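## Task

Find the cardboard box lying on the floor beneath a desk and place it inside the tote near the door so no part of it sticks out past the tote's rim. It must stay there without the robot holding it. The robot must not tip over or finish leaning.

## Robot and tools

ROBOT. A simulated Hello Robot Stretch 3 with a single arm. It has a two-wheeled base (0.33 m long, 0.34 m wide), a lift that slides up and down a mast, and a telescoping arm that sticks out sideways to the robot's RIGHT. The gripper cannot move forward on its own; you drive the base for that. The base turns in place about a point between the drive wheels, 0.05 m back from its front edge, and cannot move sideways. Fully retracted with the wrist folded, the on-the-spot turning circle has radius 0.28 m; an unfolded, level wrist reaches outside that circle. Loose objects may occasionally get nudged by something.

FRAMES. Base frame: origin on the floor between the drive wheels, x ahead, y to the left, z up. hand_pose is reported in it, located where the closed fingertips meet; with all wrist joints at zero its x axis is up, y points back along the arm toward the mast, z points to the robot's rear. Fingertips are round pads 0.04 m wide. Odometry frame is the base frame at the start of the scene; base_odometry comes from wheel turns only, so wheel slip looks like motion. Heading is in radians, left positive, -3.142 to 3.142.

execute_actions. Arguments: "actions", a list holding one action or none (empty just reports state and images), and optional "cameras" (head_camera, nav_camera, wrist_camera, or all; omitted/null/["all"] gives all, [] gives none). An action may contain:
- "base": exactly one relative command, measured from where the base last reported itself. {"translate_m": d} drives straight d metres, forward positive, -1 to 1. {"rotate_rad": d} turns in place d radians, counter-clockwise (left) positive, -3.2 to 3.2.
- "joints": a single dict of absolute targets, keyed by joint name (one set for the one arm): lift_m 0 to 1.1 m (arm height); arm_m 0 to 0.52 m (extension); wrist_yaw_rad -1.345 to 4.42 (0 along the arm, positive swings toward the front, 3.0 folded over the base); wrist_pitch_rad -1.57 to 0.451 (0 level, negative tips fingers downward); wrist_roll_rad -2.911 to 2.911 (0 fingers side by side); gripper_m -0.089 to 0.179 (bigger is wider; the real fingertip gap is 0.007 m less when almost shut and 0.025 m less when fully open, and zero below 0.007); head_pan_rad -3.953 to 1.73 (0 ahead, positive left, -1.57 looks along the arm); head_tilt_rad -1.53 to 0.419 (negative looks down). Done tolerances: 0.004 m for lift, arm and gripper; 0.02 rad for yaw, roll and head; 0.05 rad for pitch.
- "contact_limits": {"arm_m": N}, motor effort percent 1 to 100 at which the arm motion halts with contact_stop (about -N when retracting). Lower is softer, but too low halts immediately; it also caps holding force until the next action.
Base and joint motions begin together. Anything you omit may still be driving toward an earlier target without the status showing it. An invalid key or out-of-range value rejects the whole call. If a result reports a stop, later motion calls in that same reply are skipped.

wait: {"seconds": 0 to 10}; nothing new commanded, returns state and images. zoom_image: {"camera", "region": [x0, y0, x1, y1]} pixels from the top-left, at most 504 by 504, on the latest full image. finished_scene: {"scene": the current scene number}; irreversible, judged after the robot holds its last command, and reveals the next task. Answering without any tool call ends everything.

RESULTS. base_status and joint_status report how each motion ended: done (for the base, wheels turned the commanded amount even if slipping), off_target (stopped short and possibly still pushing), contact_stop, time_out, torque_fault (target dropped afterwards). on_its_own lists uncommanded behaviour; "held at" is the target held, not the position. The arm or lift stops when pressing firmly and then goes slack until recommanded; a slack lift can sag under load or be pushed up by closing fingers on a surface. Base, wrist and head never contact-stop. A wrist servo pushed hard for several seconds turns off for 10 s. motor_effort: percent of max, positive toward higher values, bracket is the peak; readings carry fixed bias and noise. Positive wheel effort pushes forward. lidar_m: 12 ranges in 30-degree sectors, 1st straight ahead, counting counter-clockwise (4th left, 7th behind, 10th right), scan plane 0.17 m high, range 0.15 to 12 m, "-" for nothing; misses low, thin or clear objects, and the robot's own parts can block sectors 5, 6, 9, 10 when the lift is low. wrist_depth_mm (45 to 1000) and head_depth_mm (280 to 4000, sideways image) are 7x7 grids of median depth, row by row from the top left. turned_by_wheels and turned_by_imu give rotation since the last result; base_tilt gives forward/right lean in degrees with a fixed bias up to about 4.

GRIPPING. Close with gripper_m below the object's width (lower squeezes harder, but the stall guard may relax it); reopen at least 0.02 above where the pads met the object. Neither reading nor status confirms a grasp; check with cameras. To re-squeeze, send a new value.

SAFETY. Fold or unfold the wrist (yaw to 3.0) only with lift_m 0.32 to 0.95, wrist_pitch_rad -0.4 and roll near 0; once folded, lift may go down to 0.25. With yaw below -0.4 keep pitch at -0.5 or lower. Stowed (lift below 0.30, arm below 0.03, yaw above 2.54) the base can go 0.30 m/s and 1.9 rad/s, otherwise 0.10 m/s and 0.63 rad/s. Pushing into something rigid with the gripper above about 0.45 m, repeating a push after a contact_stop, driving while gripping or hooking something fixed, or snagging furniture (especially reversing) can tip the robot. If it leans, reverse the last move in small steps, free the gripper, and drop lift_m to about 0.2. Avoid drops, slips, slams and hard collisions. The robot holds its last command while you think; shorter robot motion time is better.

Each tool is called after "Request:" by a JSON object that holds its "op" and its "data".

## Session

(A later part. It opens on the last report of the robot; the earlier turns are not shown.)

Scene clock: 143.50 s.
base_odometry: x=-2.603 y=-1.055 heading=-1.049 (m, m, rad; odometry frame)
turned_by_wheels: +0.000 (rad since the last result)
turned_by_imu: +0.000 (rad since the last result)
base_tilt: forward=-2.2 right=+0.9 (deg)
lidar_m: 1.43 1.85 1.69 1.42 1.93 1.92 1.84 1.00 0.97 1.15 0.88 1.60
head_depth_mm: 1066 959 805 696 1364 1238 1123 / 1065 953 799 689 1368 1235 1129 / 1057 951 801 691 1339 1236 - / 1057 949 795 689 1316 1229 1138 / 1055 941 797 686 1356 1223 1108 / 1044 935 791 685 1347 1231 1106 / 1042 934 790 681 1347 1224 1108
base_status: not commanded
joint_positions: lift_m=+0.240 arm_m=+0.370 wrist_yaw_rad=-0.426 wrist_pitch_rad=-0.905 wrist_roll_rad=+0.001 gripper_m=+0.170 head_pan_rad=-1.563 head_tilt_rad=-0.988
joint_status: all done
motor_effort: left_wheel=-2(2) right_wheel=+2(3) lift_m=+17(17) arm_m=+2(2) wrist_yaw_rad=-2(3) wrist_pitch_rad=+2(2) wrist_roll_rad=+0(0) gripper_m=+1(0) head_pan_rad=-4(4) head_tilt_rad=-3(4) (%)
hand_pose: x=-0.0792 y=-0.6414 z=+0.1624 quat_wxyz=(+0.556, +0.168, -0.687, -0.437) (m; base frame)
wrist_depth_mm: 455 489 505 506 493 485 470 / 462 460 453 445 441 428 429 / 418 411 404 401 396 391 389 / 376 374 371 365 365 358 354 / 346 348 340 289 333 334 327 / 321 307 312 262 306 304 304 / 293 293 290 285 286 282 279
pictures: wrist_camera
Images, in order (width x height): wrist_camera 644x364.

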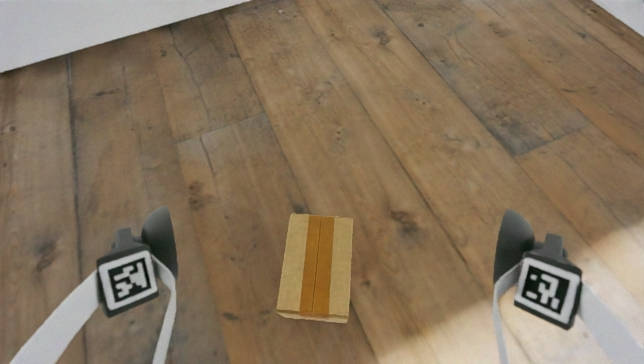

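Request:
{"op": "execute_actions", "data": {"actions": [{"joints": {"arm_m": 0.40, "lift_m": 0.16}}], "cameras": ["wrist_camera"]}}

Request:
{"op": "execute_actions", "data": {"actions": [{"joints": {"lift_m": 0.108}}], "cameras": ["wrist_camera"]}}

Scene clock: 154.53 s.
base_odometry: x=-2.603 y=-1.055 heading=-1.049 (m, m, rad; odometry frame)
turned_by_wheels: +0.000 (rad since the last result)
turned_by_imu: +0.001 (rad since the last result)
base_tilt: forward=-2.2 right=+0.9 (deg)
lidar_m: 1.43 1.86 1.70 1.41 1.93 1.93 1.85 1.00 0.97 1.15 0.88 1.60
head_depth_mm: 1072 956 806 691 1366 1245 1122 / 1072 954 803 690 1353 1240 1129 / 1063 949 800 688 1361 1241 - / 1056 946 796 685 1329 1233 1137 / 1055 943 796 684 1357 1228 1110 / 1047 937 790 684 1349 1227 1107 / 1046 937 789 682 1340 1228 1108
base_status: not commanded
joint_positions: lift_m=+0.160 arm_m=+0.400 wrist_yaw_rad=-0.427 wrist_pitch_rad=-0.906 wrist_roll_rad=+0.001 gripper_m=+0.170 head_pan_rad=-1.563 head_tilt_rad=-0.988
joint_status: all done
motor_effort: left_wheel=-3(2) right_wheel=+2(3) lift_m=+17(19) arm_m=+2(2) wrist_yaw_rad=-2(2) wrist_pitch_rad=+2(2) wrist_roll_rad=+0(0) gripper_m=+1(1) head_pan_rad=-3(3) head_tilt_rad=-3(4) (%)
hand_pose: x=-0.0792 y=-0.6713 z=+0.0824 quat_wxyz=(+0.556, +0.168, -0.687, -0.437) (m; base frame)
wrist_depth_mm: 396 387 380 375 370 365 360 / 351 345 340 334 330 326 320 / 313 310 305 303 297 294 290 / 284 282 278 275 271 268 264 / 260 262 254 201 248 250 245 / 243 231 235 185 229 228 227 / 220 220 218 174 214 213 209
pictures: wrist_camera
Images, in order (width x height): wrist_camera 644x364.

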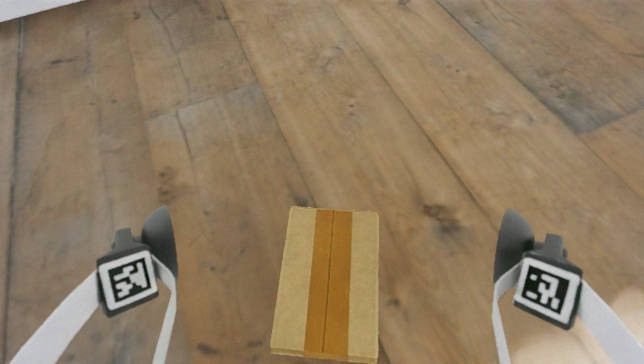

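Scene clock: 155.83 s.
base_odometry: x=-2.603 y=-1.055 heading=-1.049 (m, m, rad; odometry frame)
turned_by_wheels: +0.000 (rad since the last result)
turned_by_imu: +0.000 (rad since the last result)
base_tilt: forward=-2.2 right=+1.0 (deg)
lidar_m: 1.43 1.86 1.69 1.41 1.93 1.92 1.84 0.99 0.97 1.15 0.88 1.60
head_depth_mm: 1070 954 801 693 1356 1241 1117 / 1065 953 801 691 1367 1234 1131 / 1063 950 799 686 1359 1240 1145 / 1056 948 796 687 1313 1227 1137 / 1052 943 793 686 1348 1229 1108 / 1048 938 792 684 1349 1227 1110 / 1040 937 791 680 1351 1220 1106
base_status: not commanded
joint_positions: lift_m=+0.108 arm_m=+0.400 wrist_yaw_rad=-0.427 wrist_pitch_rad=-0.906 wrist_roll_rad=+0.001 gripper_m=+0.170 head_pan_rad=-1.563 head_tilt_rad=-0.988
joint_status: all done
motor_effort: left_wheel=-2(2) right_wheel=+2(2) lift_m=+17(15) arm_m=+2(2) wrist_yaw_rad=+0(2) wrist_pitch_rad=+2(2) wrist_roll_rad=+0(0) gripper_m=+0(1) head_pan_rad=-3(4) head_tilt_rad=-3(4) (%)
hand_pose: x=-0.0792 y=-0.6713 z=+0.0304 quat_wxyz=(+0.556, +0.168, -0.687, -0.437) (m; base frame)
wrist_depth_mm: 312 304 301 295 290 285 283 / 273 272 266 263 260 255 252 / 245 243 241 237 234 231 228 / 224 220 219 159 213 210 208 / 204 206 200 146 192 197 192 / 191 182 184 135 178 180 178 / - 173 170 125 166 167 165
pictures: wrist_camera
Images, in order (width x height): wrist_camera 644x364.

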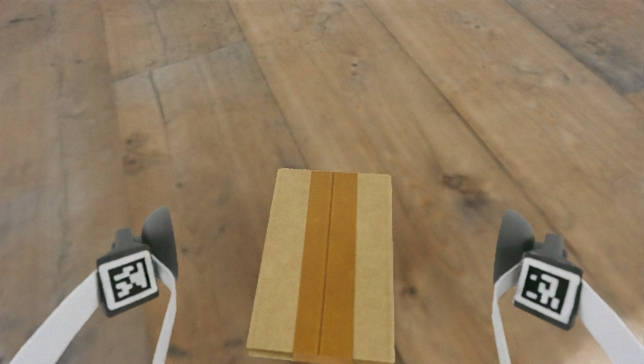

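Request:
{"op": "execute_actions", "data": {"actions": [{"joints": {"gripper_m": 0.02}}], "cameras": ["wrist_camera"]}}

Request:
{"op": "execute_actions", "data": {"actions": [{"joints": {"lift_m": 0.3}}], "cameras": ["wrist_camera"]}}

Scene clock: 163.77 s.
base_odometry: x=-2.603 y=-1.055 heading=-1.049 (m, m, rad; odometry frame)
turned_by_wheels: +0.000 (rad since the last result)
turned_by_imu: +0.001 (rad since the last result)
base_tilt: forward=-2.2 right=+1.0 (deg)
lidar_m: 1.43 1.86 1.69 1.42 1.93 1.92 1.84 1.00 0.97 1.15 0.88 1.60
head_depth_mm: 1065 954 803 693 1366 1241 1120 / 1067 949 802 691 1364 1234 1134 / 1066 951 797 690 1363 1236 1148 / 1058 948 796 688 1316 1235 1132 / 1050 945 793 685 1355 1224 1113 / 1043 936 790 682 1345 1221 1107 / 1040 933 788 682 1350 1227 1106
base_status: not commanded
joint_positions: lift_m=+0.108 arm_m=+0.400 wrist_yaw_rad=-0.427 wrist_pitch_rad=-0.909 wrist_roll_rad=+0.001 gripper_m=+0.021 head_pan_rad=-1.563 head_tilt_rad=-0.988
joint_status: all done
motor_effort: left_wheel=-2(2) right_wheel=+3(2) lift_m=+17(17) arm_m=+2(2) wrist_yaw_rad=-1(1) wrist_pitch_rad=+3(3) wrist_roll_rad=+0(0) gripper_m=-24(100) head_pan_rad=-3(3) head_tilt_rad=-4(3) (%)
hand_pose: x=-0.0790 y=-0.6707 z=+0.0300 quat_wxyz=(+0.555, +0.169, -0.687, -0.438) (m; base frame)
wrist_depth_mm: 307 303 299 293 288 283 280 / 272 270 265 262 258 254 250 / 245 242 238 236 234 229 228 / 222 219 217 156 212 210 207 / 204 202 200 143 147 193 191 / 188 186 179 133 174 179 177 / 174 173 170 123 164 166 165
pictures: wrist_camera
Images, in order (width x height): wrist_camera 644x364.

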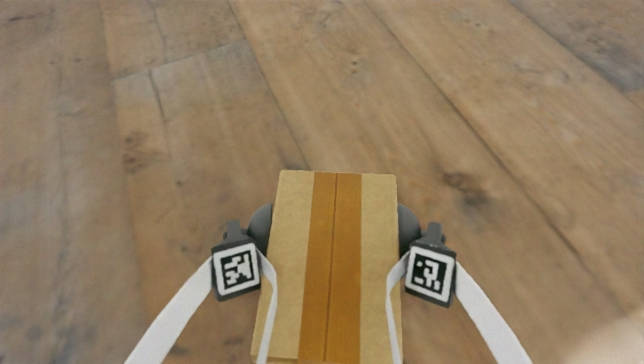

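Scene clock: 166.33 s.
base_odometry: x=-2.603 y=-1.055 heading=-1.049 (m, m, rad; odometry frame)
turned_by_wheels: +0.000 (rad since the last result)
turned_by_imu: +0.001 (rad since the last result)
base_tilt: forward=-2.2 right=+1.0 (deg)
lidar_m: 1.43 1.86 1.69 1.41 1.94 1.92 1.84 1.00 0.97 1.15 0.88 1.60
head_depth_mm: 1072 958 802 695 1365 1235 1122 / 1068 956 801 690 1359 1234 1137 / 1065 946 800 689 1360 1240 - / 1061 948 796 689 1343 1226 1136 / 1053 940 792 686 1360 1233 1107 / 1044 937 791 683 1348 1233 1107 / 1043 939 787 681 1351 1224 1116
base_status: not commanded
joint_positions: lift_m=+0.300 arm_m=+0.400 wrist_yaw_rad=-0.427 wrist_pitch_rad=-0.910 wrist_roll_rad=+0.001 gripper_m=+0.025 head_pan_rad=-1.563 head_tilt_rad=-0.988
joint_status: all done
motor_effort: left_wheel=-2(2) right_wheel=+3(2) lift_m=+24(21) arm_m=+2(2) wrist_yaw_rad=-1(1) wrist_pitch_rad=+4(4) wrist_roll_rad=+0(0) gripper_m=-22(25) head_pan_rad=-3(4) head_tilt_rad=-4(4) (%)
hand_pose: x=-0.0788 y=-0.6705 z=+0.2214 quat_wxyz=(+0.555, +0.169, -0.686, -0.439) (m; base frame)
wrist_depth_mm: 445 473 534 570 580 566 528 / 480 519 533 522 518 508 496 / 490 484 481 475 467 458 455 / 446 443 436 156 426 424 413 / 410 406 407 143 147 388 386 / 376 373 357 133 354 360 357 / 351 348 342 123 328 335 332
pictures: wrist_camera
Images, in order (width x height): wrist_camera 644x364.

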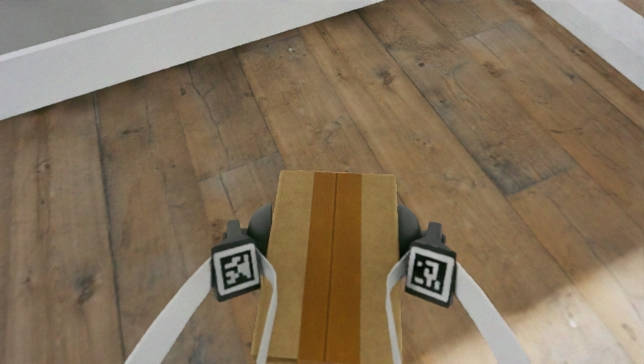

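Request:
{"op": "execute_actions", "data": {"actions": [{"joints": {"lift_m": 0.4, "arm_m": 0.0, "wrist_yaw_rad": 0.0}}], "cameras": []}}

Request:
{"op": "execute_actions", "data": {"actions": [{"joints": {"wrist_pitch_rad": -0.4}}], "cameras": []}}

Request:
{"op": "execute_actions", "data": {"actions": [{"joints": {"wrist_yaw_rad": 2.8, "head_pan_rad": -0.8, "head_tilt_rad": -1.3}}], "cameras": ["wrist_camera", "head_camera"]}}

Scene clock: 175.80 s.
base_odometry: x=-2.603 y=-1.055 heading=-1.049 (m, m, rad; odometry frame)
turned_by_wheels: +0.000 (rad since the last result)
turned_by_imu: +0.002 (rad since the last result)
base_tilt: forward=-2.2 right=+0.9 (deg)
lidar_m: 1.43 1.86 1.69 1.42 1.93 1.92 1.84 1.00 0.97 1.14 0.88 1.60
head_depth_mm: 1071 955 803 693 1369 1236 1117 / 1074 956 802 691 1357 1236 1133 / 1070 951 798 690 1355 1236 - / 1056 947 798 686 1350 1246 - / 1058 943 794 686 1350 1227 1110 / 1048 942 792 683 1345 1225 1114 / 1040 936 788 682 1354 1225 1106
base_status: not commanded
joint_positions: lift_m=+0.400 arm_m=+0.000 wrist_yaw_rad=-0.002 wrist_pitch_rad=-0.910 wrist_roll_rad=+0.001 gripper_m=+0.025 head_pan_rad=-1.563 head_tilt_rad=-0.988
joint_status: all done
motor_effort: left_wheel=-2(2) right_wheel=+3(2) lift_m=+23(21) arm_m=-2(3) wrist_yaw_rad=+2(4) wrist_pitch_rad=+4(4) wrist_roll_rad=+0(0) gripper_m=-23(22) head_pan_rad=-4(3) head_tilt_rad=-4(3) (%)
hand_pose: x=-0.0218 y=-0.2834 z=+0.3214 quat_wxyz=(+0.635, +0.310, -0.635, -0.312) (m; base frame)
wrist_depth_mm: 609 745 741 748 733 720 706 / 636 680 673 659 653 649 640 / 591 617 600 604 594 584 571 / 560 557 550 156 539 538 526 / 520 513 506 143 147 488 482 / 480 476 453 133 447 455 449 / 445 440 435 123 416 421 416
pictures: none
No camera images: the call's "cameras" was empty. Leave "cameras" out to get every camera's image.

Scene clock: 176.87 s.
base_odometry: x=-2.603 y=-1.055 heading=-1.049 (m, m, rad; odometry frame)
turned_by_wheels: +0.000 (rad since the last result)
turned_by_imu: +0.000 (rad since the last result)
base_tilt: forward=-2.2 right=+0.9 (deg)
lidar_m: 1.43 1.86 1.69 1.41 1.94 1.92 1.84 1.00 0.97 1.15 0.88 1.60
head_depth_mm: 1072 955 808 693 1362 1235 1120 / 1069 955 799 690 1366 1239 1132 / 1064 954 798 690 1367 1235 - / 1058 949 796 688 1353 1172 - / 1053 946 794 686 1348 1223 1106 / 1045 940 793 684 1348 1225 1109 / 1039 935 791 684 1340 1223 1112
base_status: not commanded
joint_positions: lift_m=+0.400 arm_m=+0.000 wrist_yaw_rad=-0.002 wrist_pitch_rad=-0.429 wrist_roll_rad=+0.001 gripper_m=+0.025 head_pan_rad=-1.563 head_tilt_rad=-0.988
joint_status: all done
motor_effort: left_wheel=-2(3) right_wheel=+3(3) lift_m=+24(24) arm_m=-2(2) wrist_yaw_rad=+2(2) wrist_pitch_rad=+10(11) wrist_roll_rad=+0(0) gripper_m=-21(23) head_pan_rad=-3(3) head_tilt_rad=-3(4) (%)
hand_pose: x=-0.0219 y=-0.3683 z=+0.4101 quat_wxyz=(+0.691, +0.150, -0.691, -0.151) (m; base frame)
wrist_depth_mm: 832 821 812 819 804 807 796 / 874 898 888 885 882 870 866 / 609 - 996 993 979 974 965 / 612 949 932 156 921 914 905 / 698 733 755 143 146 732 716 / 615 640 592 133 579 619 619 / 548 548 536 123 509 534 527
pictures: none
No camera images: the call's "cameras" was empty. Leave "cameras" out to get every camera's image.

Scene clock: 179.27 s.
base_odometry: x=-2.603 y=-1.055 heading=-1.049 (m, m, rad; odometry frame)
turned_by_wheels: +0.000 (rad since the last result)
turned_by_imu: +0.001 (rad since the last result)
base_tilt: forward=-2.2 right=+0.9 (deg)
lidar_m: 1.43 1.86 1.70 1.41 1.93 1.93 1.84 1.00 0.97 1.15 0.88 1.60
head_depth_mm: 726 674 626 1323 1264 1192 1119 / 725 669 641 1338 1274 - 1118 / 720 665 1406 1338 1278 - - / 717 675 1406 1326 1253 - - / 713 1479 1391 1326 1245 791 - / 716 1510 1409 1321 1239 1164 1108 / 732 1501 1407 1314 1232 1162 1105
base_status: not commanded
joint_positions: lift_m=+0.400 arm_m=+0.000 wrist_yaw_rad=+2.796 wrist_pitch_rad=-0.427 wrist_roll_rad=+0.001 gripper_m=+0.025 head_pan_rad=-0.807 head_tilt_rad=-1.284
joint_status: all done
motor_effort: left_wheel=-1(2) right_wheel=+2(2) lift_m=+24(24) arm_m=-2(2) wrist_yaw_rad=+3(4) wrist_pitch_rad=+10(10) wrist_roll_rad=+0(0) gripper_m=-23(23) head_pan_rad=+2(34) head_tilt_rad=-4(20) (%)
hand_pose: x=+0.0543 y=+0.0648 z=+0.4103 quat_wxyz=(+0.267, +0.706, +0.029, +0.655) (m; base frame)
wrist_depth_mm: - - - - - - - / - - - - - - - / - - - - - - - / 986 988 955 156 923 908 896 / 780 - 758 143 146 727 734 / 644 614 587 133 582 621 624 / 555 552 539 123 503 531 536
pictures: head_camera (sideways: a quarter turn clockwise sets it upright), wrist_camera
Images, in order (width x height): head_camera 896x504, wrist_camera 644x364.

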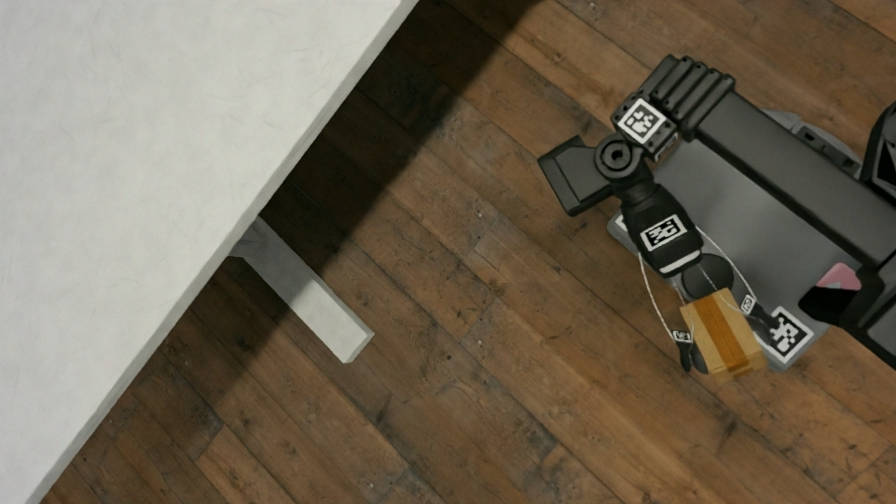

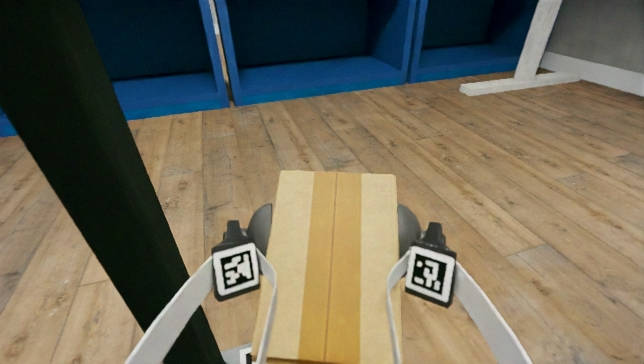

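Request:
{"op": "execute_actions", "data": {"actions": [{"base": {"rotate_rad": 2.53}, "joints": {"lift_m": 0.29, "head_pan_rad": 0.0, "head_tilt_rad": -0.6}}], "cameras": []}}

Request:
{"op": "execute_actions", "data": {"actions": [{"base": {"translate_m": 1.0}}], "cameras": []}}

Request:
{"op": "execute_actions", "data": {"actions": [{"base": {"translate_m": 0.62}}], "cameras": ["nav_camera"]}}

Scene clock: 195.53 s.
base_odometry: x=-2.603 y=-1.055 heading=+1.481 (m, m, rad; odometry frame)
turned_by_wheels: +2.530 (rad since the last result)
turned_by_imu: +2.524 (rad since the last result)
base_tilt: forward=-2.2 right=+0.9 (deg)
lidar_m: 1.99 1.84 1.87 0.97 1.15 0.88 0.90 1.43 1.87 1.69 1.42 1.65
head_depth_mm: 2633 2863 1709 1868 1826 1506 1275 / 2434 2683 2956 2410 1837 1501 1273 / 2197 2436 2704 2400 1853 1515 1277 / 2037 2244 2482 2421 1848 1508 1268 / 1928 2068 2256 2343 1858 1498 1273 / 1767 1919 2075 2218 1859 1507 1275 / 1655 1787 1942 2090 1855 1512 1280
base_status: done
joint_positions: lift_m=+0.290 arm_m=+0.000 wrist_yaw_rad=+2.797 wrist_pitch_rad=-0.427 wrist_roll_rad=+0.001 gripper_m=+0.025 head_pan_rad=-0.007 head_tilt_rad=-0.606
joint_status: all done
motor_effort: left_wheel=-2(6) right_wheel=+3(12) lift_m=+17(19) arm_m=-2(2) wrist_yaw_rad=+3(3) wrist_pitch_rad=+10(10) wrist_roll_rad=+0(0) gripper_m=-23(23) head_pan_rad=+2(34) head_tilt_rad=+2(23) (%)
hand_pose: x=+0.0542 y=+0.0648 z=+0.3008 quat_wxyz=(+0.267, +0.706, +0.029, +0.655) (m; base frame)
wrist_depth_mm: - - - - - - - / - - - - - - - / - - 986 953 959 955 921 / 750 781 751 156 730 723 714 / 610 - 597 144 147 581 576 / 509 493 - 133 463 488 487 / 450 - - 123 400 423 419
pictures: none
No camera images: the call's "cameras" was empty. Leave "cameras" out to get every camera's image.

Scene clock: 200.63 s.
base_odometry: x=-2.512 y=-0.059 heading=+1.480 (m, m, rad; odometry frame)
turned_by_wheels: +0.000 (rad since the last result)
turned_by_imu: +0.006 (rad since the last result)
base_tilt: forward=-2.2 right=+0.9 (deg)
lidar_m: 1.13 1.05 1.06 1.34 1.29 1.76 1.85 2.32 1.91 1.14 0.83 1.69
head_depth_mm: 1495 1676 1917 2126 1861 1506 1276 / 1346 1523 1712 1958 1844 1512 1268 / 1245 1356 1515 1725 1825 1513 1269 / 1142 1253 1386 1545 1697 1507 1279 / 1059 1156 1267 1399 1561 1512 1273 / 996 1077 1166 1279 1407 1472 1274 / 931 997 1081 1177 1295 1403 1284
base_status: done
joint_positions: lift_m=+0.290 arm_m=+0.000 wrist_yaw_rad=+2.797 wrist_pitch_rad=-0.427 wrist_roll_rad=+0.001 gripper_m=+0.025 head_pan_rad=-0.007 head_tilt_rad=-0.605
joint_status: not commanded
motor_effort: left_wheel=-2(6) right_wheel=+3(7) lift_m=+17(17) arm_m=-2(2) wrist_yaw_rad=+1(3) wrist_pitch_rad=+10(10) wrist_roll_rad=+0(0) gripper_m=-23(23) head_pan_rad=+2(2) head_tilt_rad=+2(2) (%)
hand_pose: x=+0.0541 y=+0.0649 z=+0.3008 quat_wxyz=(+0.266, +0.706, +0.029, +0.655) (m; base frame)
wrist_depth_mm: - - - - - 846 753 / - - - - - 921 797 / - - - 977 973 913 847 / 749 759 756 156 732 718 719 / 612 - 608 143 147 584 584 / 514 493 - 133 464 488 487 / 449 - - 123 401 424 421
pictures: none
No camera images: the call's "cameras" was empty. Leave "cameras" out to get every camera's image.

Scene clock: 204.33 s.
base_odometry: x=-2.456 y=+0.559 heading=+1.480 (m, m, rad; odometry frame)
turned_by_wheels: +0.000 (rad since the last result)
turned_by_imu: +0.004 (rad since the last result)
base_tilt: forward=-2.2 right=+0.9 (deg)
lidar_m: 0.60 0.55 0.56 0.71 1.52 1.75 2.46 2.75 1.36 0.61 2.63 0.89
head_depth_mm: 764 857 979 1149 1378 1496 1277 / 690 771 865 998 1171 1399 1271 / 633 698 776 877 1013 1191 1267 / 584 637 706 790 892 1026 1198 / 543 588 644 715 800 902 1044 / 505 544 594 651 724 812 919 / 475 510 552 600 660 731 815
base_status: done
joint_positions: lift_m=+0.290 arm_m=+0.000 wrist_yaw_rad=+2.797 wrist_pitch_rad=-0.427 wrist_roll_rad=+0.001 gripper_m=+0.025 head_pan_rad=-0.007 head_tilt_rad=-0.605
joint_status: not commanded
motor_effort: left_wheel=-2(5) right_wheel=+2(9) lift_m=+18(18) arm_m=-2(2) wrist_yaw_rad=+2(2) wrist_pitch_rad=+10(10) wrist_roll_rad=+0(0) gripper_m=-22(23) head_pan_rad=+2(2) head_tilt_rad=+2(2) (%)
hand_pose: x=+0.0541 y=+0.0649 z=+0.3008 quat_wxyz=(+0.266, +0.706, +0.030, +0.655) (m; base frame)
wrist_depth_mm: - - 817 645 533 462 401 / - - 919 703 575 491 429 / - - 938 771 628 534 456 / 744 769 743 156 648 568 481 / 608 - 603 143 147 569 506 / 510 488 - 133 463 490 486 / 450 - - 123 401 421 418
pictures: nav_camera (sideways: a quarter turn counterclockwise sets it upright)
Images, in order (width x height): nav_camera 672x504.

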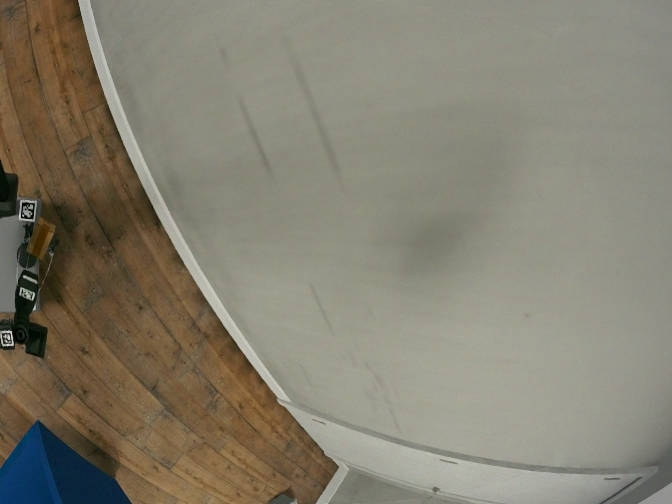

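Request:
{"op": "execute_actions", "data": {"actions": [{"base": {"rotate_rad": -0.89}}], "cameras": ["head_camera"]}}

Request:
{"op": "execute_actions", "data": {"actions": [{"base": {"translate_m": 1.0}}], "cameras": ["head_camera"]}}

Scene clock: 210.57 s.
base_odometry: x=-2.456 y=+0.559 heading=+0.590 (m, m, rad; odometry frame)
turned_by_wheels: -0.890 (rad since the last result)
turned_by_imu: -0.886 (rad since the last result)
base_tilt: forward=-2.2 right=+1.0 (deg)
lidar_m: 1.76 0.75 0.57 0.55 0.58 0.83 2.11 1.75 2.49 2.27 0.62 0.61
head_depth_mm: 2233 2440 2676 2403 1791 1250 1217 / 2259 2432 2710 2432 1863 1502 1273 / 2243 2448 2687 2411 1855 1510 1280 / 2240 2444 2676 2298 1865 1508 1276 / 2238 2435 2672 2423 1851 1512 1278 / 2226 2399 2593 2307 1853 1523 1274 / 1766 1745 1738 1725 1705 1511 1273
base_status: done
joint_positions: lift_m=+0.290 arm_m=+0.000 wrist_yaw_rad=+2.797 wrist_pitch_rad=-0.427 wrist_roll_rad=+0.001 gripper_m=+0.025 head_pan_rad=-0.007 head_tilt_rad=-0.605
joint_status: not commanded
motor_effort: left_wheel=+1(7) right_wheel=-2(9) lift_m=+18(18) arm_m=-2(2) wrist_yaw_rad=+2(3) wrist_pitch_rad=+10(10) wrist_roll_rad=+0(0) gripper_m=-22(22) head_pan_rad=+2(2) head_tilt_rad=+2(1) (%)
hand_pose: x=+0.0541 y=+0.0649 z=+0.3008 quat_wxyz=(+0.266, +0.706, +0.030, +0.655) (m; base frame)
wrist_depth_mm: - 498 526 564 600 643 711 / - 543 577 614 662 725 782 / - 586 620 679 728 795 836 / 580 631 680 156 724 727 723 / 607 - 594 143 147 582 575 / 511 488 - 133 465 491 488 / 448 - - 123 399 422 421
pictures: head_camera (sideways: a quarter turn clockwise sets it upright)
Images, in order (width x height): head_camera 896x504.

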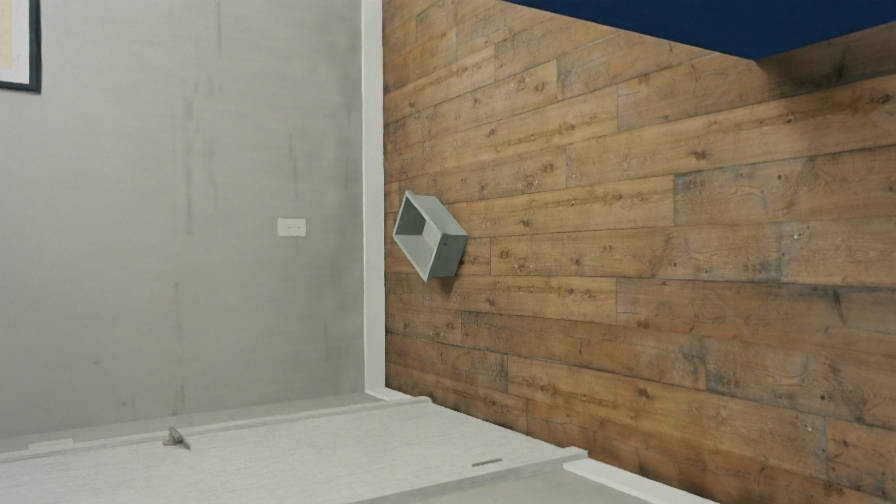

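Scene clock: 215.67 s.
base_odometry: x=-1.626 y=+1.115 heading=+0.591 (m, m, rad; odometry frame)
turned_by_wheels: +0.000 (rad since the last result)
turned_by_imu: +0.006 (rad since the last result)
base_tilt: forward=-2.2 right=+0.9 (deg)
lidar_m: 1.62 0.63 0.51 0.50 0.53 0.75 2.48 0.62 0.47 0.47 2.22 1.69
head_depth_mm: 1387 1516 1669 1863 1855 1510 1271 / 1386 1512 1676 1867 1858 1511 1275 / 1380 1511 1671 1864 1845 1467 1271 / 1381 1512 1670 1870 1848 1504 1272 / 1377 1515 1663 1866 1857 1512 1267 / 1377 1506 1651 1857 1848 1510 1282 / 1383 1488 1608 1592 1529 1438 1285
base_status: done
joint_positions: lift_m=+0.290 arm_m=+0.000 wrist_yaw_rad=+2.797 wrist_pitch_rad=-0.427 wrist_roll_rad=+0.001 gripper_m=+0.025 head_pan_rad=-0.007 head_tilt_rad=-0.605
joint_status: not commanded
motor_effort: left_wheel=+1(7) right_wheel=-2(6) lift_m=+18(18) arm_m=-2(2) wrist_yaw_rad=+2(2) wrist_pitch_rad=+10(10) wrist_roll_rad=+0(0) gripper_m=-21(23) head_pan_rad=+2(2) head_tilt_rad=+1(2) (%)
hand_pose: x=+0.0541 y=+0.0649 z=+0.3008 quat_wxyz=(+0.266, +0.706, +0.030, +0.655) (m; base frame)
wrist_depth_mm: - 455 483 515 552 561 617 / - 493 521 559 608 629 692 / - 542 573 619 669 716 784 / 542 593 623 157 693 730 710 / 572 - 602 143 147 584 583 / 508 491 - 132 459 491 491 / 454 - - 123 403 424 419
pictures: head_camera (sideways: a quarter turn clockwise sets it upright)
Images, in order (width x height): head_camera 896x504.

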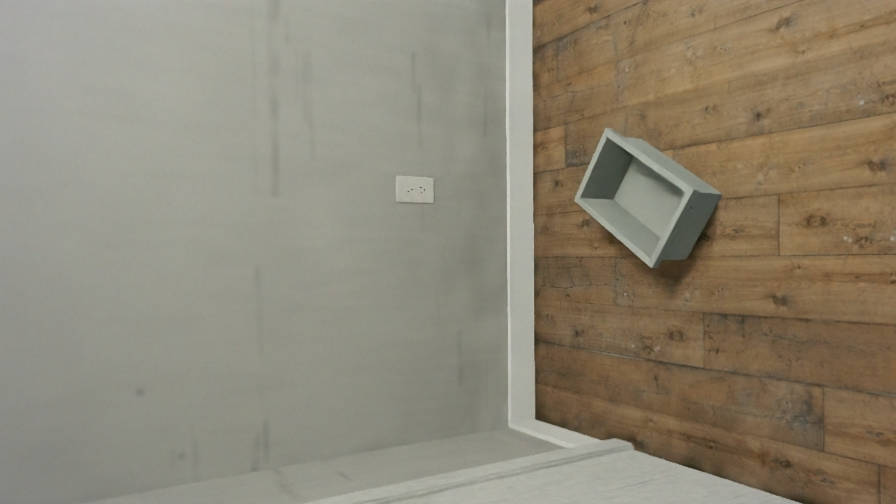

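Request:
{"op": "execute_actions", "data": {"actions": [{"base": {"translate_m": 0.55}}], "cameras": []}}

Request:
{"op": "execute_actions", "data": {"actions": [{"base": {"rotate_rad": 1.375}, "joints": {"head_pan_rad": -1.57, "head_tilt_rad": -1.0}}], "cameras": []}}

Request:
{"op": "execute_actions", "data": {"actions": [{"joints": {"lift_m": 0.4}}], "cameras": []}}

Request:
{"op": "execute_actions", "data": {"actions": [{"joints": {"wrist_yaw_rad": 0.0}}], "cameras": ["head_camera", "wrist_camera"]}}

Scene clock: 243.07 s.
base_odometry: x=-1.169 y=+1.422 heading=+0.591 (m, m, rad; odometry frame)
turned_by_wheels: +0.000 (rad since the last result)
turned_by_imu: +0.005 (rad since the last result)
base_tilt: forward=-2.2 right=+1.0 (deg)
lidar_m: 1.10 0.61 0.47 0.45 0.50 0.71 2.37 0.80 0.95 2.98 1.48 1.12
head_depth_mm: 914 996 1108 1233 1409 1517 1275 / 912 994 1103 1228 1402 1510 1201 / 915 996 1103 1238 1385 1500 1244 / 913 995 1104 1229 1408 1512 1281 / 911 997 1099 1230 1389 1509 1278 / 911 997 1097 1225 1396 1507 1279 / 911 988 1100 1226 1370 1430 1275
base_status: done
joint_positions: lift_m=+0.290 arm_m=+0.000 wrist_yaw_rad=+2.798 wrist_pitch_rad=-0.427 wrist_roll_rad=+0.001 gripper_m=+0.025 head_pan_rad=-0.007 head_tilt_rad=-0.605
joint_status: not commanded
motor_effort: left_wheel=+0(6) right_wheel=-1(7) lift_m=+17(17) arm_m=-2(2) wrist_yaw_rad=+2(2) wrist_pitch_rad=+10(10) wrist_roll_rad=+0(0) gripper_m=-22(22) head_pan_rad=+3(2) head_tilt_rad=+2(1) (%)
hand_pose: x=+0.0541 y=+0.0649 z=+0.3008 quat_wxyz=(+0.266, +0.706, +0.030, +0.655) (m; base frame)
wrist_depth_mm: - 414 441 468 495 538 567 / - 451 472 508 551 595 644 / - 503 517 563 608 673 755 / 517 561 571 156 664 719 719 / 559 - 601 143 146 588 586 / 516 490 - 133 459 491 489 / 450 - - 123 401 422 415
pictures: none
No camera images: the call's "cameras" was empty. Leave "cameras" out to get every camera's image.

Scene clock: 245.33 s.
base_odometry: x=-1.169 y=+1.422 heading=+1.965 (m, m, rad; odometry frame)
turned_by_wheels: +1.375 (rad since the last result)
turned_by_imu: +1.370 (rad since the last result)
base_tilt: forward=-2.2 right=+0.9 (deg)
lidar_m: 0.45 0.45 0.59 1.19 0.82 0.79 1.59 1.85 1.20 1.10 0.76 0.49
head_depth_mm: 1100 1290 1588 1581 1394 1244 1123 / 1077 1261 1538 1580 1381 1242 1135 / 1054 1232 1497 1568 1348 1227 - / 1032 1205 1456 1560 1354 1232 - / 1017 1175 1421 1566 1381 1232 1110 / 994 1156 1382 1540 1369 1228 1109 / 972 1127 1332 1520 1360 1224 1104
base_status: done
joint_positions: lift_m=+0.290 arm_m=+0.000 wrist_yaw_rad=+2.798 wrist_pitch_rad=-0.427 wrist_roll_rad=+0.001 gripper_m=+0.025 head_pan_rad=-1.563 head_tilt_rad=-0.988
joint_status: all done
motor_effort: left_wheel=-2(8) right_wheel=+3(13) lift_m=+18(17) arm_m=-2(2) wrist_yaw_rad=+2(2) wrist_pitch_rad=+10(10) wrist_roll_rad=+0(0) gripper_m=-24(22) head_pan_rad=-4(33) head_tilt_rad=-4(21) (%)
hand_pose: x=+0.0541 y=+0.0649 z=+0.3008 quat_wxyz=(+0.266, +0.706, +0.030, +0.655) (m; base frame)
wrist_depth_mm: - - - 983 641 463 366 / - - - - 668 484 377 / - - 998 947 715 504 367 / 749 772 753 157 665 526 380 / 614 - 598 144 147 542 401 / 515 488 - 133 464 490 419 / 448 - - 124 402 420 407
pictures: none
No camera images: the call's "cameras" was empty. Leave "cameras" out to get every camera's image.

Scene clock: 247.17 s.
base_odometry: x=-1.169 y=+1.422 heading=+1.965 (m, m, rad; odometry frame)
turned_by_wheels: +0.000 (rad since the last result)
turned_by_imu: +0.001 (rad since the last result)
base_tilt: forward=-2.2 right=+1.0 (deg)
lidar_m: 0.45 0.45 0.59 1.19 0.82 0.80 1.59 1.86 1.20 1.10 0.76 0.49
head_depth_mm: 1096 1301 1587 1572 1388 1235 1121 / 1076 1260 1553 1574 1384 1231 1133 / 1061 1232 1497 1558 1357 1233 - / 1034 1207 1460 1579 1338 1234 - / 1011 1188 1417 1561 1373 1227 1108 / 994 1155 1376 1540 1374 1227 1110 / 977 1133 1345 1528 1364 1218 1111
base_status: not commanded
joint_positions: lift_m=+0.400 arm_m=+0.000 wrist_yaw_rad=+2.798 wrist_pitch_rad=-0.427 wrist_roll_rad=+0.001 gripper_m=+0.025 head_pan_rad=-1.563 head_tilt_rad=-0.988
joint_status: all done
motor_effort: left_wheel=-2(1) right_wheel=+2(2) lift_m=+24(26) arm_m=-2(2) wrist_yaw_rad=+2(2) wrist_pitch_rad=+10(10) wrist_roll_rad=+0(0) gripper_m=-23(21) head_pan_rad=-3(4) head_tilt_rad=-4(3) (%)
hand_pose: x=+0.0541 y=+0.0649 z=+0.4104 quat_wxyz=(+0.266, +0.706, +0.029, +0.655) (m; base frame)
wrist_depth_mm: - - - 980 627 458 364 / - - - - 657 484 375 / - - - - 714 499 364 / 924 - 941 156 711 531 381 / 771 - 752 143 147 561 400 / 637 616 597 133 584 536 424 / 545 551 548 123 512 523 443
pictures: none
No camera images: the call's "cameras" was empty. Leave "cameras" out to get every camera's image.

Scene clock: 249.57 s.
base_odometry: x=-1.169 y=+1.422 heading=+1.965 (m, m, rad; odometry frame)
turned_by_wheels: +0.000 (rad since the last result)
turned_by_imu: +0.001 (rad since the last result)
base_tilt: forward=-2.2 right=+1.0 (deg)
lidar_m: 0.45 0.45 0.59 1.19 0.82 0.80 1.59 1.86 1.20 1.10 0.76 0.50
head_depth_mm: 1099 1296 1586 1586 1386 1233 1123 / 1073 1266 1541 1574 1396 1239 1130 / 1053 1234 1485 1562 1359 1230 - / 1035 1206 1439 1564 1361 1181 - / 1014 1176 1411 1550 1374 1229 1108 / 997 1149 1374 1538 1374 1222 1109 / 980 1132 1343 1518 1371 1223 1106
base_status: not commanded
joint_positions: lift_m=+0.400 arm_m=+0.000 wrist_yaw_rad=+0.004 wrist_pitch_rad=-0.427 wrist_roll_rad=+0.001 gripper_m=+0.025 head_pan_rad=-1.563 head_tilt_rad=-0.988
joint_status: all done
motor_effort: left_wheel=-3(3) right_wheel=+3(3) lift_m=+24(23) arm_m=-2(2) wrist_yaw_rad=-1(3) wrist_pitch_rad=+10(10) wrist_roll_rad=+0(0) gripper_m=-23(22) head_pan_rad=-4(4) head_tilt_rad=-3(4) (%)
hand_pose: x=-0.0207 y=-0.3684 z=+0.4104 quat_wxyz=(+0.691, +0.151, -0.691, -0.149) (m; base frame)
wrist_depth_mm: 690 736 753 777 811 824 849 / 683 810 827 841 873 911 913 / 668 881 922 954 950 988 - / 663 908 948 157 902 908 916 / 617 768 762 144 147 737 721 / 607 646 591 132 463 614 611 / 548 547 528 123 511 529 534
pictures: head_camera (sideways: a quarter turn clockwise sets it upright), wrist_camera
Images, in order (width x height): head_camera 896x504, wrist_camera 644x364.

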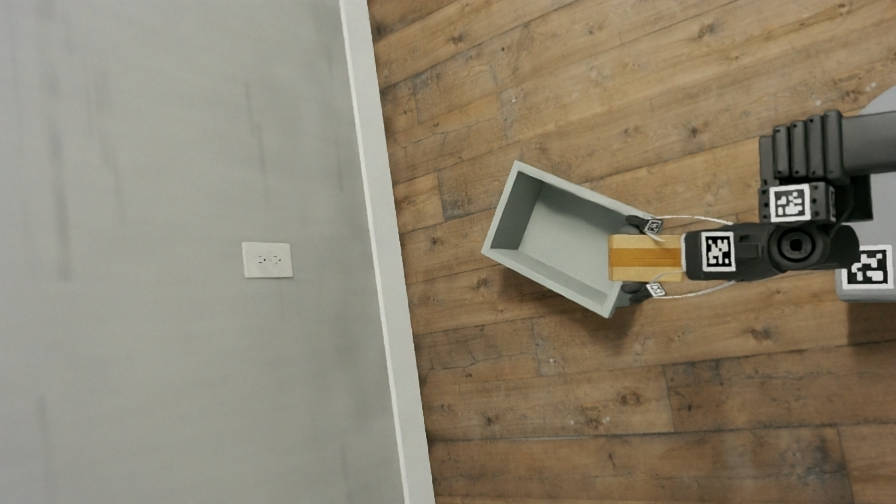

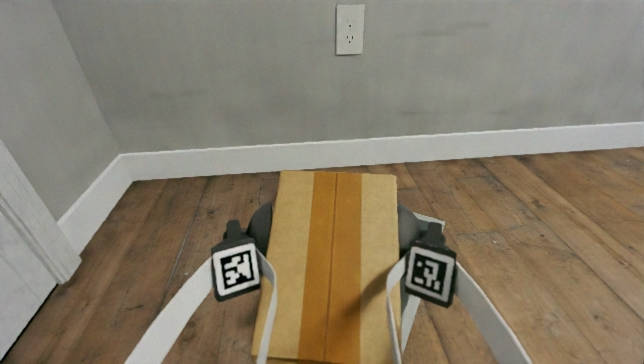

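Request:
{"op": "execute_actions", "data": {"actions": [{"joints": {"wrist_pitch_rad": -0.9, "arm_m": 0.35, "lift_m": 0.32}}], "cameras": []}}

Request:
{"op": "execute_actions", "data": {"actions": [{"joints": {"wrist_yaw_rad": -0.40}}], "cameras": ["head_camera", "wrist_camera"]}}

Scene clock: 261.67 s.
base_odometry: x=-1.169 y=+1.422 heading=+1.965 (m, m, rad; odometry frame)
turned_by_wheels: +0.000 (rad since the last result)
turned_by_imu: +0.002 (rad since the last result)
base_tilt: forward=-2.2 right=+1.0 (deg)
lidar_m: 0.45 0.45 0.59 1.19 0.83 0.80 1.59 1.85 1.20 1.10 0.76 0.50
head_depth_mm: 1097 1300 1578 1568 1385 1241 1122 / 1078 1266 1540 1577 1384 1236 1130 / 1052 1238 1499 1577 1362 1226 - / 1034 1207 1459 1592 1329 1230 1137 / 1013 1182 1415 1570 1368 1227 1110 / 994 1153 1377 1536 1372 1225 1108 / 977 1125 1344 1526 1366 1224 1107
base_status: not commanded
joint_positions: lift_m=+0.320 arm_m=+0.350 wrist_yaw_rad=+0.002 wrist_pitch_rad=-0.910 wrist_roll_rad=+0.001 gripper_m=+0.025 head_pan_rad=-1.563 head_tilt_rad=-0.988
joint_status: all done
motor_effort: left_wheel=-1(2) right_wheel=+2(2) lift_m=+18(20) arm_m=+2(2) wrist_yaw_rad=+0(1) wrist_pitch_rad=+3(9) wrist_roll_rad=+0(0) gripper_m=-23(23) head_pan_rad=-3(4) head_tilt_rad=-3(3) (%)
hand_pose: x=-0.0214 y=-0.6330 z=+0.2418 quat_wxyz=(+0.635, +0.311, -0.635, -0.311) (m; base frame)
wrist_depth_mm: 518 527 548 567 576 588 582 / 565 568 566 555 542 537 535 / 523 511 506 500 490 486 476 / 468 463 456 156 346 430 440 / 427 426 427 144 147 338 406 / 399 395 380 133 366 304 371 / 369 365 358 123 342 323 350
pictures: none
No camera images: the call's "cameras" was empty. Leave "cameras" out to get every camera's image.

Scene clock: 262.73 s.
base_odometry: x=-1.169 y=+1.422 heading=+1.965 (m, m, rad; odometry frame)
turned_by_wheels: +0.000 (rad since the last result)
turned_by_imu: +0.000 (rad since the last result)
base_tilt: forward=-2.2 right=+0.9 (deg)
lidar_m: 0.45 0.45 0.59 1.19 0.82 0.79 1.59 1.86 1.20 1.10 0.76 0.49
head_depth_mm: 1098 1300 1592 1577 1387 1234 1120 / 1073 1265 1548 1560 1380 1239 1135 / 1057 1235 1487 1567 1356 1230 - / 1031 1206 1455 1588 1323 1231 1142 / 1015 1183 1409 1559 1371 1232 1110 / 992 1155 1384 1551 1368 1230 1106 / 977 1131 1342 1523 1364 1226 1113
base_status: not commanded
joint_positions: lift_m=+0.320 arm_m=+0.350 wrist_yaw_rad=-0.396 wrist_pitch_rad=-0.910 wrist_roll_rad=+0.001 gripper_m=+0.025 head_pan_rad=-1.563 head_tilt_rad=-0.988
joint_status: all done
motor_effort: left_wheel=-2(2) right_wheel=+2(2) lift_m=+17(17) arm_m=+2(2) wrist_yaw_rad=-2(2) wrist_pitch_rad=+4(4) wrist_roll_rad=+0(0) gripper_m=-22(23) head_pan_rad=-4(3) head_tilt_rad=-3(4) (%)
hand_pose: x=-0.0750 y=-0.6222 z=+0.2418 quat_wxyz=(+0.561, +0.180, -0.684, -0.430) (m; base frame)
wrist_depth_mm: 435 488 554 602 607 595 595 / 480 545 554 545 548 536 531 / 509 507 508 501 488 485 479 / 472 467 453 156 354 445 439 / 431 426 423 144 147 406 404 / 398 393 309 133 269 378 373 / 371 369 275 123 245 354 349
pictures: head_camera (sideways: a quarter turn clockwise sets it upright), wrist_camera
Images, in order (width x height): head_camera 896x504, wrist_camera 644x364.

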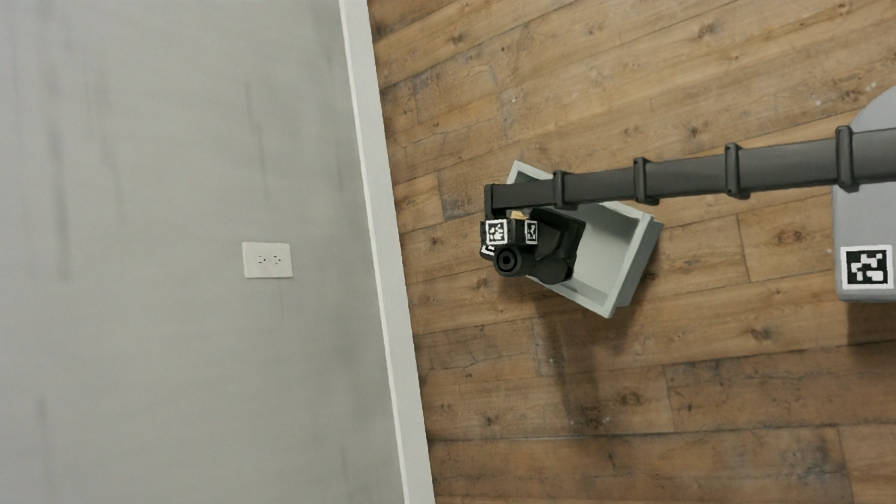

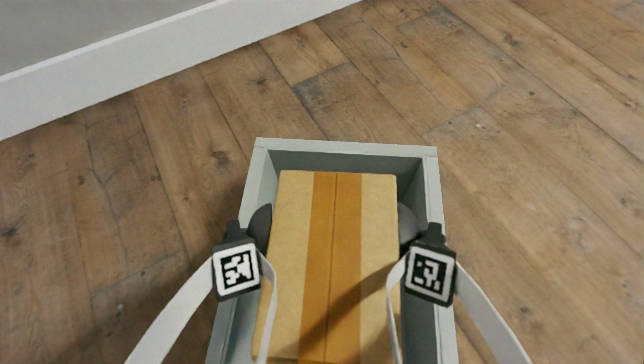

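Request:
{"op": "execute_actions", "data": {"actions": [{"joints": {"lift_m": 0.2}}], "cameras": ["wrist_camera"]}}

Request:
{"op": "execute_actions", "data": {"actions": [{"joints": {"lift_m": 0.122}}], "cameras": ["wrist_camera"]}}

Scene clock: 270.33 s.
base_odometry: x=-1.169 y=+1.422 heading=+1.965 (m, m, rad; odometry frame)
turned_by_wheels: +0.000 (rad since the last result)
turned_by_imu: +0.001 (rad since the last result)
base_tilt: forward=-2.2 right=+1.0 (deg)
lidar_m: 0.45 0.45 0.59 1.19 0.82 0.80 1.59 1.86 1.20 1.10 0.76 0.49
head_depth_mm: 1101 1300 1564 1576 1384 1237 1117 / 1077 1263 1553 1569 1378 1240 1137 / 1055 1237 1490 1570 1362 1234 - / 1035 1211 1442 1568 1309 1237 1138 / 1016 1179 1418 1559 1376 1225 1111 / 992 1155 1378 1547 1376 1222 1110 / 973 1134 1343 1533 1364 1223 1104
base_status: not commanded
joint_positions: lift_m=+0.200 arm_m=+0.350 wrist_yaw_rad=-0.397 wrist_pitch_rad=-0.910 wrist_roll_rad=+0.001 gripper_m=+0.025 head_pan_rad=-1.563 head_tilt_rad=-0.988
joint_status: all done
motor_effort: left_wheel=-3(2) right_wheel=+2(2) lift_m=+18(16) arm_m=+2(2) wrist_yaw_rad=-2(2) wrist_pitch_rad=+4(4) wrist_roll_rad=+0(0) gripper_m=-22(23) head_pan_rad=-4(3) head_tilt_rad=-4(4) (%)
hand_pose: x=-0.0750 y=-0.6221 z=+0.1217 quat_wxyz=(+0.561, +0.180, -0.684, -0.430) (m; base frame)
wrist_depth_mm: 429 446 438 437 424 421 413 / 405 400 249 242 234 370 372 / 363 360 254 300 277 328 337 / 330 328 235 156 303 207 309 / 303 297 195 144 147 183 282 / 278 268 213 133 217 160 263 / 259 172 216 123 214 149 245
pictures: wrist_camera
Images, in order (width x height): wrist_camera 644x364.

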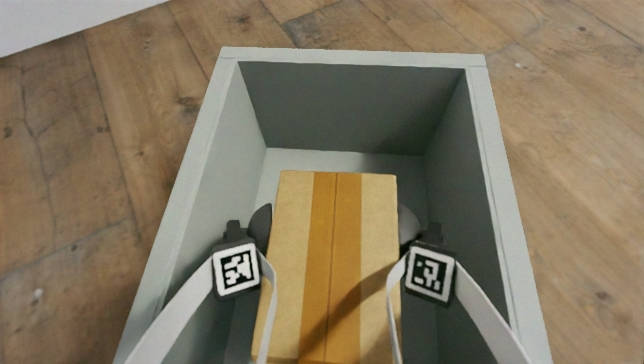

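Scene clock: 271.87 s.
base_odometry: x=-1.169 y=+1.422 heading=+1.965 (m, m, rad; odometry frame)
turned_by_wheels: +0.000 (rad since the last result)
turned_by_imu: +0.000 (rad since the last result)
base_tilt: forward=-2.2 right=+1.0 (deg)
lidar_m: 0.45 0.45 0.59 1.19 0.83 0.80 1.59 1.86 1.20 1.10 0.76 0.49
head_depth_mm: 1097 1290 1587 1568 1395 1236 1116 / 1075 1273 1546 1585 1379 1237 1129 / 1057 1234 1489 1563 1364 1234 1143 / 1032 1211 1454 1568 1354 1237 1141 / 1015 1179 1415 1570 1372 1226 1112 / 994 1156 1377 1537 1366 1223 1109 / 974 1123 1339 1522 1377 1217 1108
base_status: not commanded
joint_positions: lift_m=+0.122 arm_m=+0.350 wrist_yaw_rad=-0.397 wrist_pitch_rad=-0.910 wrist_roll_rad=+0.001 gripper_m=+0.025 head_pan_rad=-1.563 head_tilt_rad=-0.988
joint_status: all done
motor_effort: left_wheel=-3(2) right_wheel=+3(2) lift_m=+18(15) arm_m=+2(2) wrist_yaw_rad=-2(1) wrist_pitch_rad=+4(4) wrist_roll_rad=+0(0) gripper_m=-22(23) head_pan_rad=-3(4) head_tilt_rad=-4(4) (%)
hand_pose: x=-0.0750 y=-0.6221 z=+0.0437 quat_wxyz=(+0.561, +0.180, -0.684, -0.430) (m; base frame)
wrist_depth_mm: 329 142 196 202 197 166 285 / 293 127 223 243 235 163 115 / 112 128 229 249 246 159 104 / 102 130 221 156 224 157 100 / 102 132 195 144 146 153 99 / 103 133 189 133 185 140 97 / 104 127 181 123 173 138 96
pictures: wrist_camera
Images, in order (width x height): wrist_camera 644x364.

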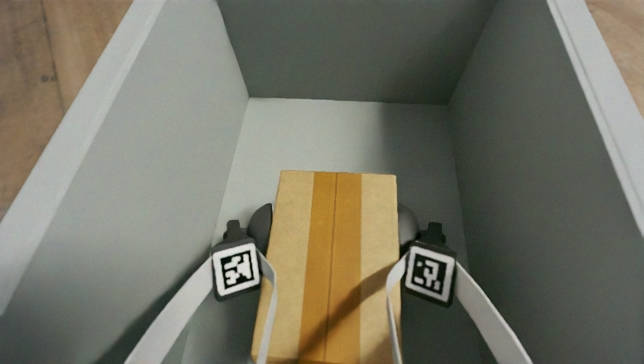

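Request:
{"op": "execute_actions", "data": {"actions": [{"joints": {"gripper_m": 0.095}}], "cameras": ["wrist_camera"]}}

Request:
{"op": "execute_actions", "data": {"actions": [{"joints": {"lift_m": 0.35}}], "cameras": ["wrist_camera", "head_camera"]}}

Scene clock: 277.70 s.
base_odometry: x=-1.169 y=+1.422 heading=+1.965 (m, m, rad; odometry frame)
turned_by_wheels: +0.000 (rad since the last result)
turned_by_imu: +0.001 (rad since the last result)
base_tilt: forward=-2.2 right=+1.0 (deg)
lidar_m: 0.45 0.45 0.59 1.19 0.83 0.80 1.59 1.86 1.20 1.10 0.76 0.49
head_depth_mm: 1098 1298 1591 1579 1392 1234 1122 / 1079 1265 1544 1559 1381 1232 1135 / 1053 1233 1483 1568 1368 1234 1151 / 1032 1207 1455 1578 1362 1229 1137 / 1017 1182 1420 1549 1382 1229 1114 / 989 1150 1380 1548 1379 1220 1110 / 975 1126 1347 1527 1376 1219 1113
base_status: not commanded
joint_positions: lift_m=+0.122 arm_m=+0.350 wrist_yaw_rad=-0.397 wrist_pitch_rad=-0.910 wrist_roll_rad=+0.001 gripper_m=+0.095 head_pan_rad=-1.563 head_tilt_rad=-0.988
joint_status: all done
motor_effort: left_wheel=-2(2) right_wheel=+2(2) lift_m=+18(17) arm_m=+2(2) wrist_yaw_rad=-1(2) wrist_pitch_rad=+4(4) wrist_roll_rad=+0(0) gripper_m=+0(92) head_pan_rad=-4(4) head_tilt_rad=-4(3) (%)
hand_pose: x=-0.0750 y=-0.6221 z=+0.0437 quat_wxyz=(+0.561, +0.180, -0.684, -0.430) (m; base frame)
wrist_depth_mm: 330 142 197 202 197 166 285 / 293 126 222 243 234 163 115 / 112 128 229 249 245 159 104 / 102 130 222 227 225 156 100 / 102 132 208 157 201 152 98 / 103 126 192 145 149 131 97 / 105 146 181 135 173 161 96
pictures: wrist_camera
Images, in order (width x height): wrist_camera 644x364.

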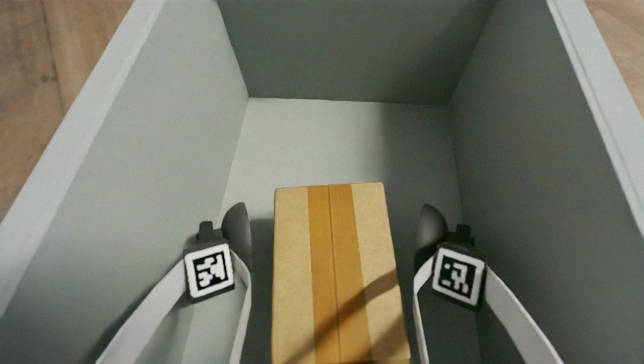

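Scene clock: 280.60 s.
base_odometry: x=-1.169 y=+1.422 heading=+1.965 (m, m, rad; odometry frame)
turned_by_wheels: +0.000 (rad since the last result)
turned_by_imu: +0.001 (rad since the last result)
base_tilt: forward=-2.2 right=+0.9 (deg)
lidar_m: 0.45 0.45 0.59 1.19 0.82 0.80 1.59 1.86 1.20 1.10 0.76 0.49
head_depth_mm: 1094 1294 1592 1574 1390 1236 1118 / 1077 1256 1538 1573 1375 1237 1124 / 1054 1238 1500 1567 1371 1247 - / 1037 1201 1451 1595 1331 1233 1137 / 1012 1182 1419 1568 1370 1222 1113 / 996 1155 1376 1533 1379 1232 1103 / 976 1128 1343 1528 1367 1226 1108
base_status: not commanded
joint_positions: lift_m=+0.350 arm_m=+0.350 wrist_yaw_rad=-0.397 wrist_pitch_rad=-0.910 wrist_roll_rad=+0.001 gripper_m=+0.095 head_pan_rad=-1.563 head_tilt_rad=-0.988
joint_status: all done
motor_effort: left_wheel=-2(2) right_wheel=+2(3) lift_m=+24(26) arm_m=+2(2) wrist_yaw_rad=-3(2) wrist_pitch_rad=+4(4) wrist_roll_rad=+0(0) gripper_m=+0(1) head_pan_rad=-4(4) head_tilt_rad=-4(3) (%)
hand_pose: x=-0.0750 y=-0.6221 z=+0.2714 quat_wxyz=(+0.561, +0.180, -0.684, -0.430) (m; base frame)
wrist_depth_mm: 438 496 560 636 659 637 635 / 487 542 593 597 587 572 570 / 534 544 543 530 527 521 514 / 505 500 493 397 382 475 470 / 460 457 379 445 430 437 438 / 428 424 384 399 400 405 403 / 394 393 378 348 369 379 374
pictures: head_camera (sideways: a quarter turn clockwise sets it upright), wrist_camera
Images, in order (width x height): head_camera 896x504, wrist_camera 644x364.

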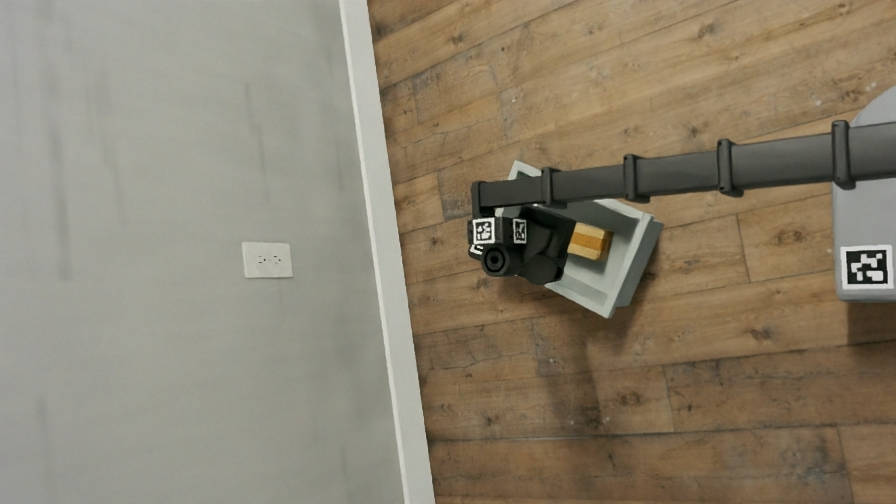

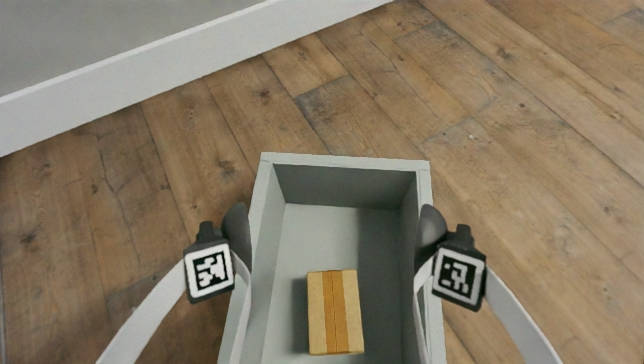

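The box is lying flat inside the tote, clear of the edges, and the gripper is free. Finishing scene 2.

Request:
{"op": "finished_scene", "data": {"scene": 2}}

The scene is finished: the task was done.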